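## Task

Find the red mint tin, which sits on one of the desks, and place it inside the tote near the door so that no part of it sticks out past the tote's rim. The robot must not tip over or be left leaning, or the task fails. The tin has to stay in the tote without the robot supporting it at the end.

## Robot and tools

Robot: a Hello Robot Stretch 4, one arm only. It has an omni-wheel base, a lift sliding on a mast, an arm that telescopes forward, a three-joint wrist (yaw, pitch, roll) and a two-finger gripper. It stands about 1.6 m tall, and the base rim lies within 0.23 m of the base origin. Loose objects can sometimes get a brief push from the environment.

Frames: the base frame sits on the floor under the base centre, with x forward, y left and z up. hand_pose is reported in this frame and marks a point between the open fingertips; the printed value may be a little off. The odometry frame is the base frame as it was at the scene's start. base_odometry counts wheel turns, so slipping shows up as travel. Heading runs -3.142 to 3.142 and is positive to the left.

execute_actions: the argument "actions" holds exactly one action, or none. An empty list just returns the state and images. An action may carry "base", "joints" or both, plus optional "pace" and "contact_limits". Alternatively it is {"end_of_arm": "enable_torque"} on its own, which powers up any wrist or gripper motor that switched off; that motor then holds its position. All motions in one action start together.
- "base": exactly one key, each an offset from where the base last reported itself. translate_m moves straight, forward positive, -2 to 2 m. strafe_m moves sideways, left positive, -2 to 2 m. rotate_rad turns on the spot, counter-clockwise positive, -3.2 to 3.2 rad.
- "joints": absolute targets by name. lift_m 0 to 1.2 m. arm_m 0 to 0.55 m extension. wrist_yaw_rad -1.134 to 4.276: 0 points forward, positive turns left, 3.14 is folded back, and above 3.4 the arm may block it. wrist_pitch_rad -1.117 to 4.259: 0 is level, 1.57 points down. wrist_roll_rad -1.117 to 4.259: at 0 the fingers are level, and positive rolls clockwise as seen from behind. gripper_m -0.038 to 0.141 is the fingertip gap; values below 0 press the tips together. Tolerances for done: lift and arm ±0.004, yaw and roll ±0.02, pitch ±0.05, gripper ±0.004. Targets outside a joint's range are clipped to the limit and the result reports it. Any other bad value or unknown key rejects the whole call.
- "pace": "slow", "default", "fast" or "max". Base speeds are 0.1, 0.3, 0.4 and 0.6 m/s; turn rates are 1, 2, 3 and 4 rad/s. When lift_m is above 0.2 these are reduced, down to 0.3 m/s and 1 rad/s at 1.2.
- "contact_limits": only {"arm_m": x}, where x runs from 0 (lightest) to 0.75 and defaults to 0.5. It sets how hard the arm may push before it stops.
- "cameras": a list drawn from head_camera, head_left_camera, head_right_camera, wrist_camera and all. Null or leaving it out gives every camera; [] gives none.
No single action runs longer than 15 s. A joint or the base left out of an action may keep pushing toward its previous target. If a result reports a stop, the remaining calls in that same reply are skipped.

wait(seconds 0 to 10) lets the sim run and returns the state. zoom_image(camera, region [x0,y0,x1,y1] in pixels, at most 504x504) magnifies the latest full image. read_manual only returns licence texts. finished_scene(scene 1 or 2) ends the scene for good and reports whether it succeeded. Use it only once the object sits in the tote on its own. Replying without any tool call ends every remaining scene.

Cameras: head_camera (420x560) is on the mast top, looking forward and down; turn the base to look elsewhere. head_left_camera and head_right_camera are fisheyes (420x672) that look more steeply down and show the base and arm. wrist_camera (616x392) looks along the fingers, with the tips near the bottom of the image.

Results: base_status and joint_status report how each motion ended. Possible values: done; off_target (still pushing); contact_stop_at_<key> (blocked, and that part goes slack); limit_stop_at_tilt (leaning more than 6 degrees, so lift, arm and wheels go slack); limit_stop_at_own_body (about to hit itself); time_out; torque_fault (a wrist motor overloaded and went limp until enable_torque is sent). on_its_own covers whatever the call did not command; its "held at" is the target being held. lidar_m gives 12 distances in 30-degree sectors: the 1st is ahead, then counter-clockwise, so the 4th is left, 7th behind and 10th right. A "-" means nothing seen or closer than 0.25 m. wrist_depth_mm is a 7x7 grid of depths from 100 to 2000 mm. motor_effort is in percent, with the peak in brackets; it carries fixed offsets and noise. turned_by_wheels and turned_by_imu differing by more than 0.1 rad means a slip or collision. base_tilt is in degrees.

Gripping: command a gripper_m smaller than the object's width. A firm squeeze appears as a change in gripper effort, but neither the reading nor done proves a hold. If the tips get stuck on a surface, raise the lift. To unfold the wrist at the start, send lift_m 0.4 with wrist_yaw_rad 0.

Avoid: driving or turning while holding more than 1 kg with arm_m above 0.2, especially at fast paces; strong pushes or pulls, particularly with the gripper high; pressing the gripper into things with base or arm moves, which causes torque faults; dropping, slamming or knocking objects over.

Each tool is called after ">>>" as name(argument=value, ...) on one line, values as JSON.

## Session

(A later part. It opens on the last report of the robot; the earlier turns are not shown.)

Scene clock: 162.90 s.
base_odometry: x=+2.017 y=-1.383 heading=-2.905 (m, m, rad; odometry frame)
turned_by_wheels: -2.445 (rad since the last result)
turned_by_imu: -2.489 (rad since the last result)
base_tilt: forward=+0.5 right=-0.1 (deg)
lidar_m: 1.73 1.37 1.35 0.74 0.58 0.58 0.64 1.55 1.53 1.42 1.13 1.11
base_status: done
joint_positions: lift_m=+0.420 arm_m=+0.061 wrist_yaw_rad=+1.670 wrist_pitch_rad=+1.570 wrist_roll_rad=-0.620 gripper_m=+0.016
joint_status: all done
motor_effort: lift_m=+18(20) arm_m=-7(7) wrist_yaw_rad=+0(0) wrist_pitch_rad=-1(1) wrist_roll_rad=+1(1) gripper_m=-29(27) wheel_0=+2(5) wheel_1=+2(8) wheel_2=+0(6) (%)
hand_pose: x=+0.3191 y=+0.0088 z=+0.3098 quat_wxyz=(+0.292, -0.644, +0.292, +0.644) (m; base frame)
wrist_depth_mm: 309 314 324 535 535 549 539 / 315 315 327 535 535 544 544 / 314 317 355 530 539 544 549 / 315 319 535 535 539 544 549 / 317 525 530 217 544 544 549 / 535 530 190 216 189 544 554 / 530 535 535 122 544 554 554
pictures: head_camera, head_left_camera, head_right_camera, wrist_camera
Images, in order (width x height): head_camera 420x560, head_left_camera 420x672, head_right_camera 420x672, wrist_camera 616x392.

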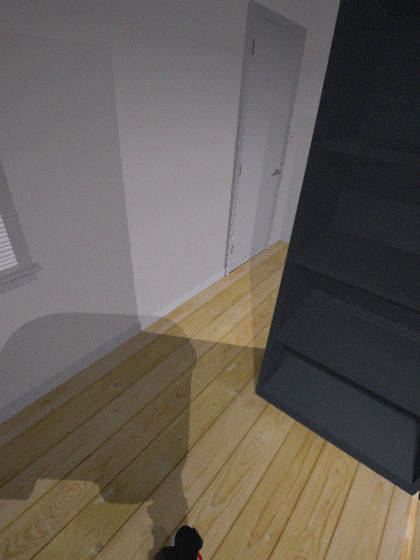

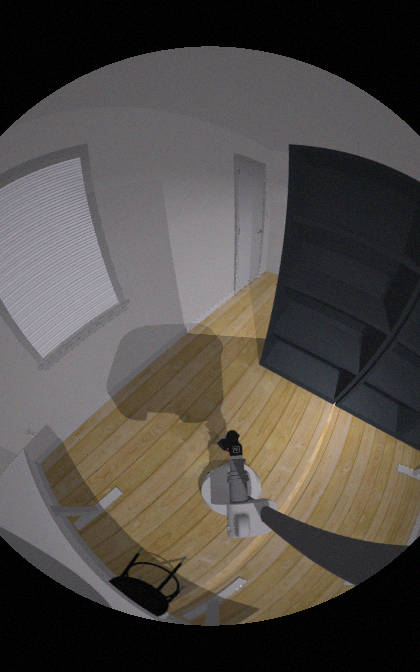

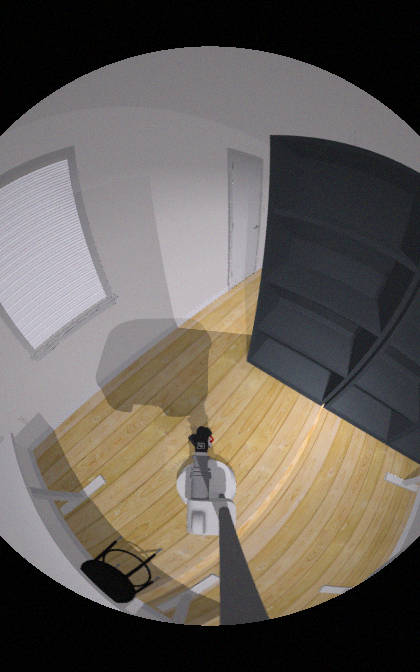

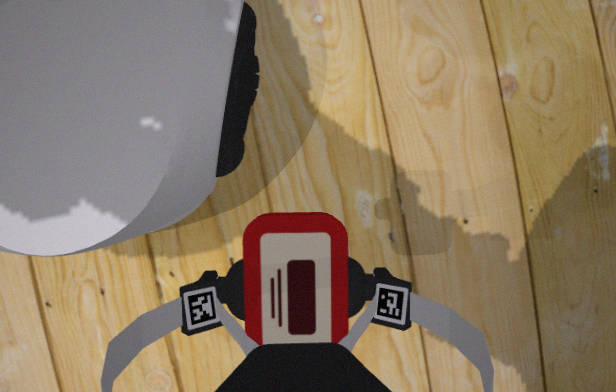

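>>> execute_actions(actions=[{"base": {"translate_m": 1.38}, "pace": "max"}], cameras=[])

>>> execute_actions(actions=[{"base": {"rotate_rad": -0.72}, "pace": "fast"}])

Scene clock: 171.60 s.
base_odometry: x=+0.676 y=-1.706 heading=-2.905 (m, m, rad; odometry frame)
turned_by_wheels: +0.000 (rad since the last result)
turned_by_imu: +0.004 (rad since the last result)
base_tilt: forward=+0.3 right=-0.4 (deg)
lidar_m: 0.64 0.50 0.49 0.55 0.89 1.67 2.07 2.43 0.40 0.44 1.84 1.20
base_status: done
joint_positions: lift_m=+0.420 arm_m=+0.061 wrist_yaw_rad=+1.670 wrist_pitch_rad=+1.570 wrist_roll_rad=-0.620 gripper_m=+0.016
joint_status: not commanded
motor_effort: lift_m=+18(18) arm_m=-7(7) wrist_yaw_rad=+0(0) wrist_pitch_rad=-1(1) wrist_roll_rad=+1(0) gripper_m=-27(25) wheel_0=+1(8) wheel_1=+1(11) wheel_2=+0(12) (%)
hand_pose: x=+0.3191 y=+0.0088 z=+0.3098 quat_wxyz=(+0.292, -0.644, +0.292, +0.644) (m; base frame)
wrist_depth_mm: 312 315 325 530 535 517 399 / 312 315 325 535 535 535 418 / 315 317 355 539 535 539 439 / 315 320 535 530 544 539 455 / 317 525 535 216 544 549 459 / 525 530 190 217 189 554 473 / 530 535 530 122 544 554 492
pictures: none
No camera images: the call's "cameras" was empty. Leave "cameras" out to get every camera's image.

Scene clock: 172.87 s.
base_odometry: x=+0.676 y=-1.707 heading=+2.658 (m, m, rad; odometry frame)
turned_by_wheels: -0.720 (rad since the last result)
turned_by_imu: -0.733 (rad since the last result)
base_tilt: forward=+0.4 right=-0.3 (deg)
lidar_m: 1.71 0.73 0.53 0.49 0.53 0.74 1.94 1.74 2.54 0.43 0.41 0.57
base_status: done
joint_positions: lift_m=+0.420 arm_m=+0.061 wrist_yaw_rad=+1.670 wrist_pitch_rad=+1.570 wrist_roll_rad=-0.620 gripper_m=+0.016
joint_status: not commanded
motor_effort: lift_m=+18(18) arm_m=-7(7) wrist_yaw_rad=+0(0) wrist_pitch_rad=+0(4) wrist_roll_rad=+1(1) gripper_m=-27(28) wheel_0=+1(8) wheel_1=-1(8) wheel_2=+1(9) (%)
hand_pose: x=+0.3191 y=+0.0088 z=+0.3098 quat_wxyz=(+0.292, -0.644, +0.292, +0.644) (m; base frame)
wrist_depth_mm: 310 315 327 530 535 539 544 / 312 317 325 530 530 539 549 / 314 317 351 530 544 544 544 / 314 319 525 535 544 539 549 / 317 530 535 216 539 544 544 / 530 525 190 217 189 549 549 / 530 535 539 122 544 554 549
pictures: head_camera, head_left_camera, head_right_camera, wrist_camera
Images, in order (width x height): head_camera 420x560, head_left_camera 420x672, head_right_camera 420x672, wrist_camera 616x392.

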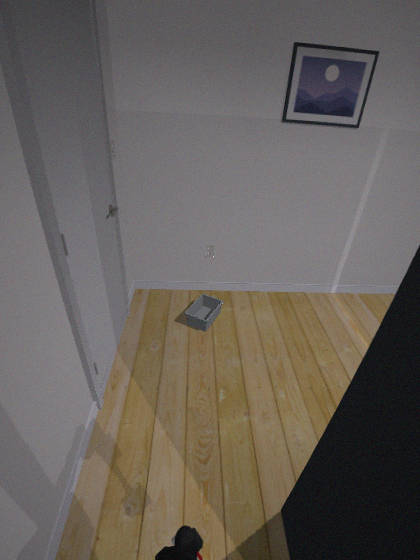

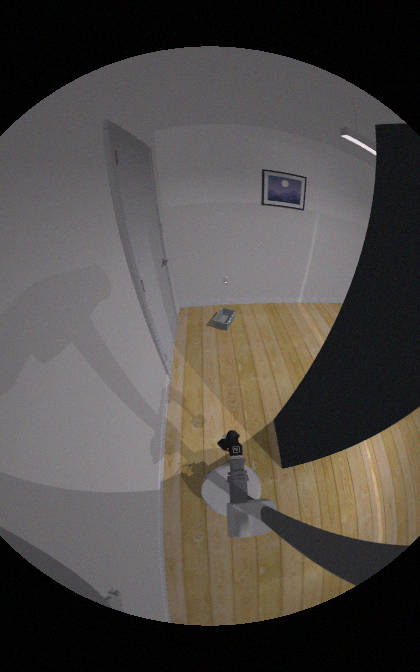

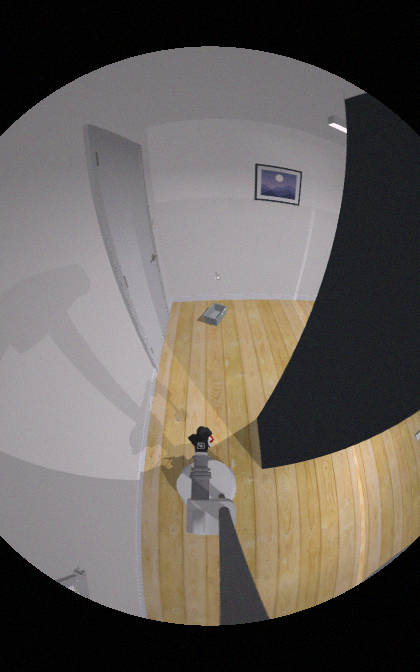

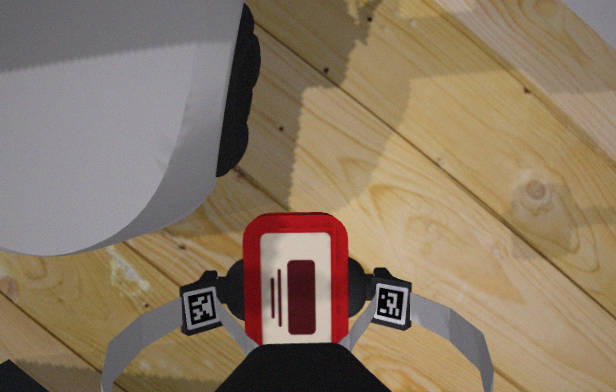

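>>> zoom_image(camera="head_camera", region=[160, 270, 250, 350])

Region (160, 270, 250, 350) of head_camera's 420x560 image, scaled by 5.600, with more detail than that image has.

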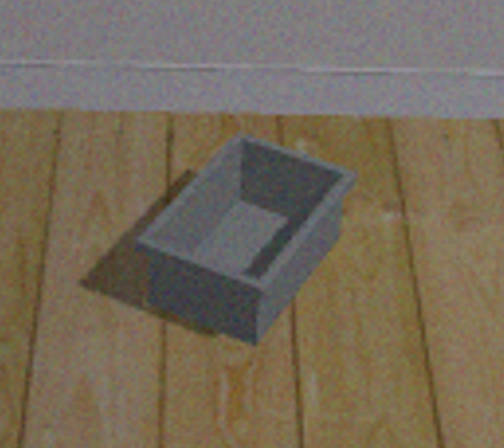

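>>> execute_actions(actions=[{"base": {"translate_m": 1.216}, "joints": {"lift_m": 0.36, "arm_m": 0.45, "wrist_yaw_rad": 0.0, "wrist_roll_rad": 2.09}, "pace": "max"}])

Scene clock: 194.20 s.
base_odometry: x=-0.401 y=-1.142 heading=+2.658 (m, m, rad; odometry frame)
turned_by_wheels: +0.000 (rad since the last result)
turned_by_imu: +0.003 (rad since the last result)
base_tilt: forward=+0.3 right=-0.4 (deg)
lidar_m: 0.54 0.69 0.53 0.49 0.51 0.77 1.88 0.78 0.94 2.44 1.48 0.71
base_status: done
joint_positions: lift_m=+0.360 arm_m=+0.449 wrist_yaw_rad=+0.000 wrist_pitch_rad=+1.570 wrist_roll_rad=+2.090 gripper_m=+0.016
joint_status: all done
motor_effort: lift_m=+18(17) arm_m=+7(9) wrist_yaw_rad=-2(6) wrist_pitch_rad=-1(2) wrist_roll_rad=+0(6) gripper_m=-27(27) wheel_0=-1(9) wheel_1=-1(5) wheel_2=+2(14) (%)
hand_pose: x=+0.6200 y=-0.0874 z=+0.2498 quat_wxyz=(+0.355, +0.612, +0.355, -0.611) (m; base frame)
wrist_depth_mm: 459 462 469 473 480 484 492 / 459 462 469 469 477 488 488 / 459 466 473 477 480 484 492 / 462 404 473 357 473 488 492 / 459 424 466 216 410 488 496 / 462 357 190 217 189 492 496 / 459 368 389 122 392 492 496
pictures: head_camera, head_left_camera, head_right_camera, wrist_camera
Images, in order (width x height): head_camera 420x560, head_left_camera 420x672, head_right_camera 420x672, wrist_camera 616x392.

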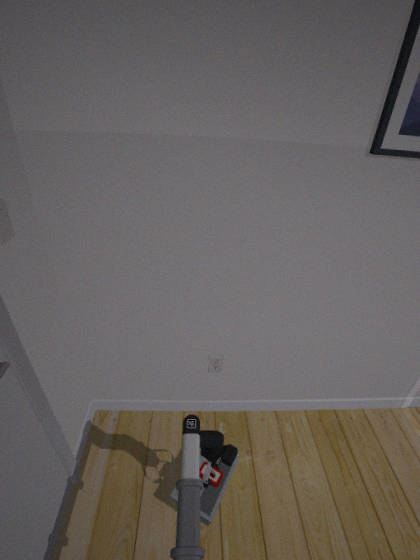

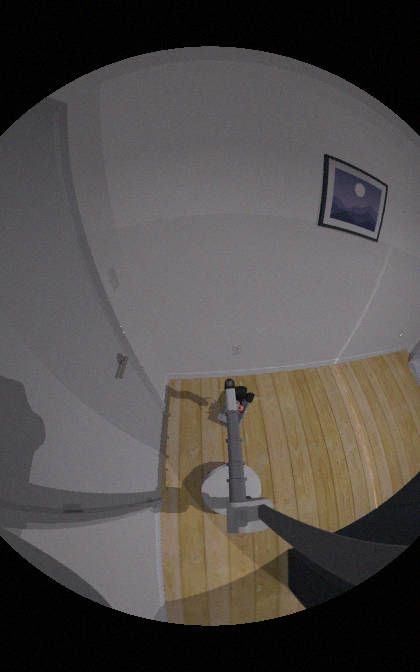

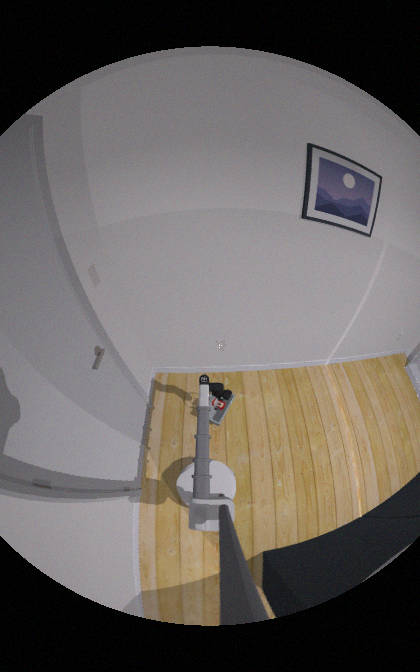

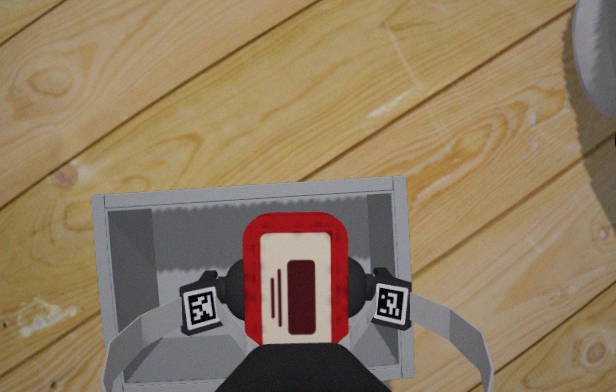

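>>> execute_actions(actions=[{"joints": {"lift_m": 0.26, "arm_m": 0.5, "wrist_roll_rad": 2.03}, "pace": "fast"}], cameras=["wrist_camera", "head_camera"])

Scene clock: 208.63 s.
base_odometry: x=-0.401 y=-1.142 heading=+2.658 (m, m, rad; odometry frame)
turned_by_wheels: +0.000 (rad since the last result)
turned_by_imu: +0.000 (rad since the last result)
base_tilt: forward=+0.4 right=-0.1 (deg)
lidar_m: 0.52 0.69 0.55 0.48 0.51 0.77 1.88 0.75 0.93 2.43 1.50 0.72
base_status: not commanded
joint_positions: lift_m=+0.260 arm_m=+0.499 wrist_yaw_rad=+0.000 wrist_pitch_rad=+1.570 wrist_roll_rad=+2.030 gripper_m=+0.016
joint_status: all done
motor_effort: lift_m=+18(18) arm_m=+7(8) wrist_yaw_rad=-1(1) wrist_pitch_rad=+2(1) wrist_roll_rad=-2(4) gripper_m=-27(25) wheel_0=-1(1) wheel_1=-1(0) wheel_2=+1(1) (%)
hand_pose: x=+0.6699 y=-0.0874 z=+0.1498 quat_wxyz=(+0.373, +0.601, +0.373, -0.600) (m; base frame)
wrist_depth_mm: 362 366 368 373 377 382 384 / 359 364 368 375 377 384 389 / 362 362 368 373 375 384 389 / 362 294 368 373 377 294 389 / 366 293 368 216 377 294 392 / 364 251 190 218 189 272 389 / 366 257 327 122 347 303 394
pictures: head_camera, wrist_camera
Images, in order (width x height): head_camera 420x560, wrist_camera 616x392.

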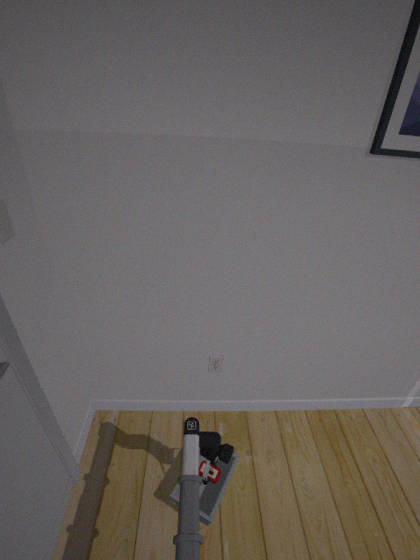

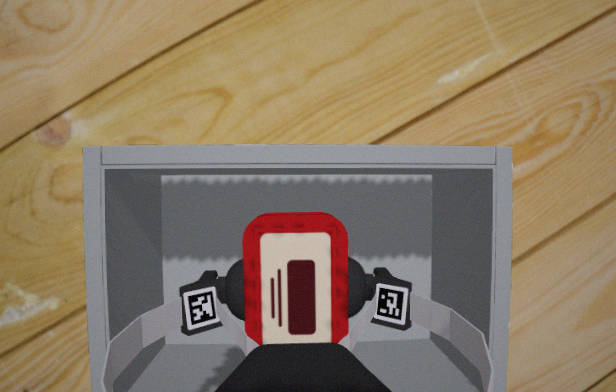

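>>> execute_actions(actions=[{"joints": {"lift_m": 0.138}, "pace": "default"}], cameras=["wrist_camera"])

Scene clock: 212.33 s.
base_odometry: x=-0.401 y=-1.142 heading=+2.658 (m, m, rad; odometry frame)
turned_by_wheels: +0.000 (rad since the last result)
turned_by_imu: +0.000 (rad since the last result)
base_tilt: forward=+0.4 right=-0.3 (deg)
lidar_m: 0.52 0.69 0.52 0.50 0.52 0.75 1.88 0.75 0.92 2.41 1.50 0.74
base_status: not commanded
joint_positions: lift_m=+0.138 arm_m=+0.499 wrist_yaw_rad=+0.000 wrist_pitch_rad=+1.570 wrist_roll_rad=+2.030 gripper_m=+0.016
joint_status: all done
motor_effort: lift_m=+17(17) arm_m=+7(7) wrist_yaw_rad=-1(1) wrist_pitch_rad=+2(1) wrist_roll_rad=+0(2) gripper_m=-27(27) wheel_0=-1(1) wheel_1=-1(1) wheel_2=+1(1) (%)
hand_pose: x=+0.6699 y=-0.0874 z=+0.0279 quat_wxyz=(+0.373, +0.601, +0.373, -0.600) (m; base frame)
wrist_depth_mm: 244 245 250 253 254 257 260 / 244 247 250 251 255 259 260 / 129 131 132 135 136 138 138 / 195 246 248 250 254 256 204 / 193 245 248 216 254 256 204 / 192 247 190 216 189 254 202 / 189 247 250 123 257 238 201
pictures: wrist_camera
Images, in order (width x height): wrist_camera 616x392.

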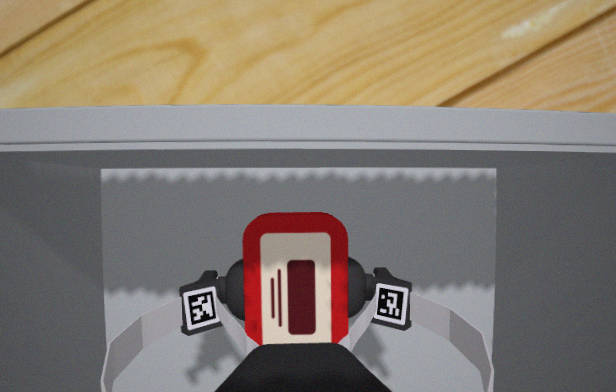

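The tin is about 1 cm above the tote floor, well inside the walls. Releasing now.

>>> execute_actions(actions=[{"joints": {"gripper_m": 0.085}}], cameras=["wrist_camera"])

Scene clock: 214.93 s.
base_odometry: x=-0.401 y=-1.142 heading=+2.658 (m, m, rad; odometry frame)
turned_by_wheels: +0.000 (rad since the last result)
turned_by_imu: +0.000 (rad since the last result)
base_tilt: forward=+0.3 right=-0.2 (deg)
lidar_m: 0.51 0.66 0.52 0.49 0.51 0.74 1.86 0.77 0.92 2.43 1.49 0.74
base_status: not commanded
joint_positions: lift_m=+0.138 arm_m=+0.499 wrist_yaw_rad=+0.000 wrist_pitch_rad=+1.570 wrist_roll_rad=+2.030 gripper_m=+0.085
joint_status: all done
motor_effort: lift_m=+17(17) arm_m=+7(7) wrist_yaw_rad=-1(0) wrist_pitch_rad=+0(1) wrist_roll_rad=-2(1) gripper_m=-3(26) wheel_0=-1(1) wheel_1=-1(1) wheel_2=+1(1) (%)
hand_pose: x=+0.6699 y=-0.0874 z=+0.0279 quat_wxyz=(+0.373, +0.601, +0.373, -0.600) (m; base frame)
wrist_depth_mm: 244 247 249 253 255 258 260 / 244 247 250 253 255 258 262 / 129 132 133 135 136 138 138 / 194 246 248 252 255 256 204 / 193 246 247 230 254 256 204 / 191 246 201 230 201 258 202 / 189 245 250 122 256 239 202
pictures: wrist_camera
Images, in order (width x height): wrist_camera 616x392.

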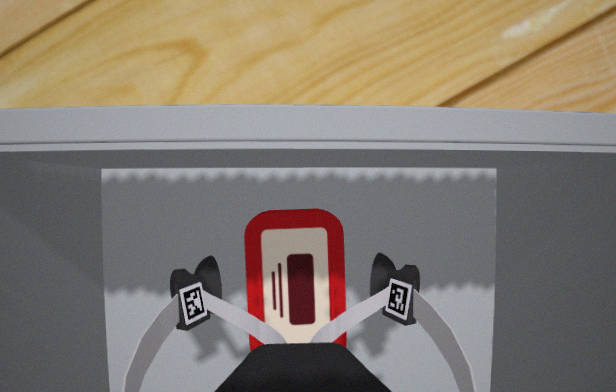

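>>> execute_actions(actions=[{"joints": {"lift_m": 0.3}, "pace": "max"}], cameras=["wrist_camera", "head_camera"])

Scene clock: 217.60 s.
base_odometry: x=-0.401 y=-1.142 heading=+2.658 (m, m, rad; odometry frame)
turned_by_wheels: +0.000 (rad since the last result)
turned_by_imu: +0.000 (rad since the last result)
base_tilt: forward=+0.4 right=-0.3 (deg)
lidar_m: 0.54 0.71 0.52 0.49 0.52 0.76 1.86 0.77 0.93 2.41 1.47 0.73
base_status: not commanded
joint_positions: lift_m=+0.300 arm_m=+0.499 wrist_yaw_rad=+0.000 wrist_pitch_rad=+1.570 wrist_roll_rad=+2.030 gripper_m=+0.085
joint_status: all done
motor_effort: lift_m=+20(24) arm_m=+7(7) wrist_yaw_rad=+0(1) wrist_pitch_rad=+0(1) wrist_roll_rad=-2(2) gripper_m=-3(4) wheel_0=-1(1) wheel_1=+0(0) wheel_2=+1(1) (%)
hand_pose: x=+0.6699 y=-0.0874 z=+0.1896 quat_wxyz=(+0.373, +0.601, +0.373, -0.600) (m; base frame)
wrist_depth_mm: 397 402 407 413 415 421 427 / 397 402 404 413 418 427 427 / 402 404 407 413 415 424 427 / 404 353 407 413 415 345 433 / 404 351 410 392 415 343 430 / 407 315 201 413 202 430 430 / 404 297 349 123 349 430 433
pictures: head_camera, wrist_camera
Images, in order (width x height): head_camera 420x560, wrist_camera 616x392.

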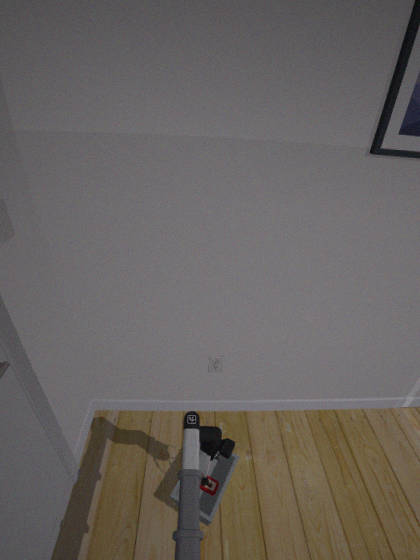

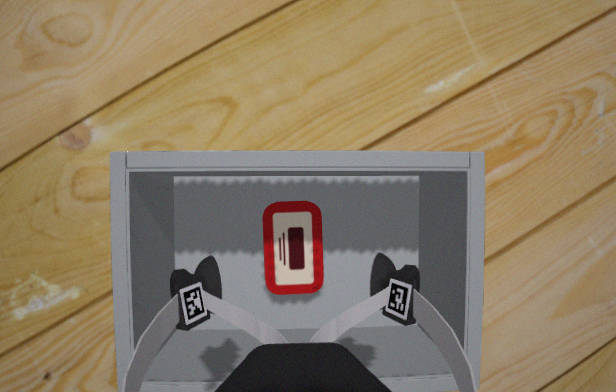

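The tin lies flat in the middle of the tote and the gripper is clear.

>>> finished_scene(scene=1)

The scene is finished: the task was done.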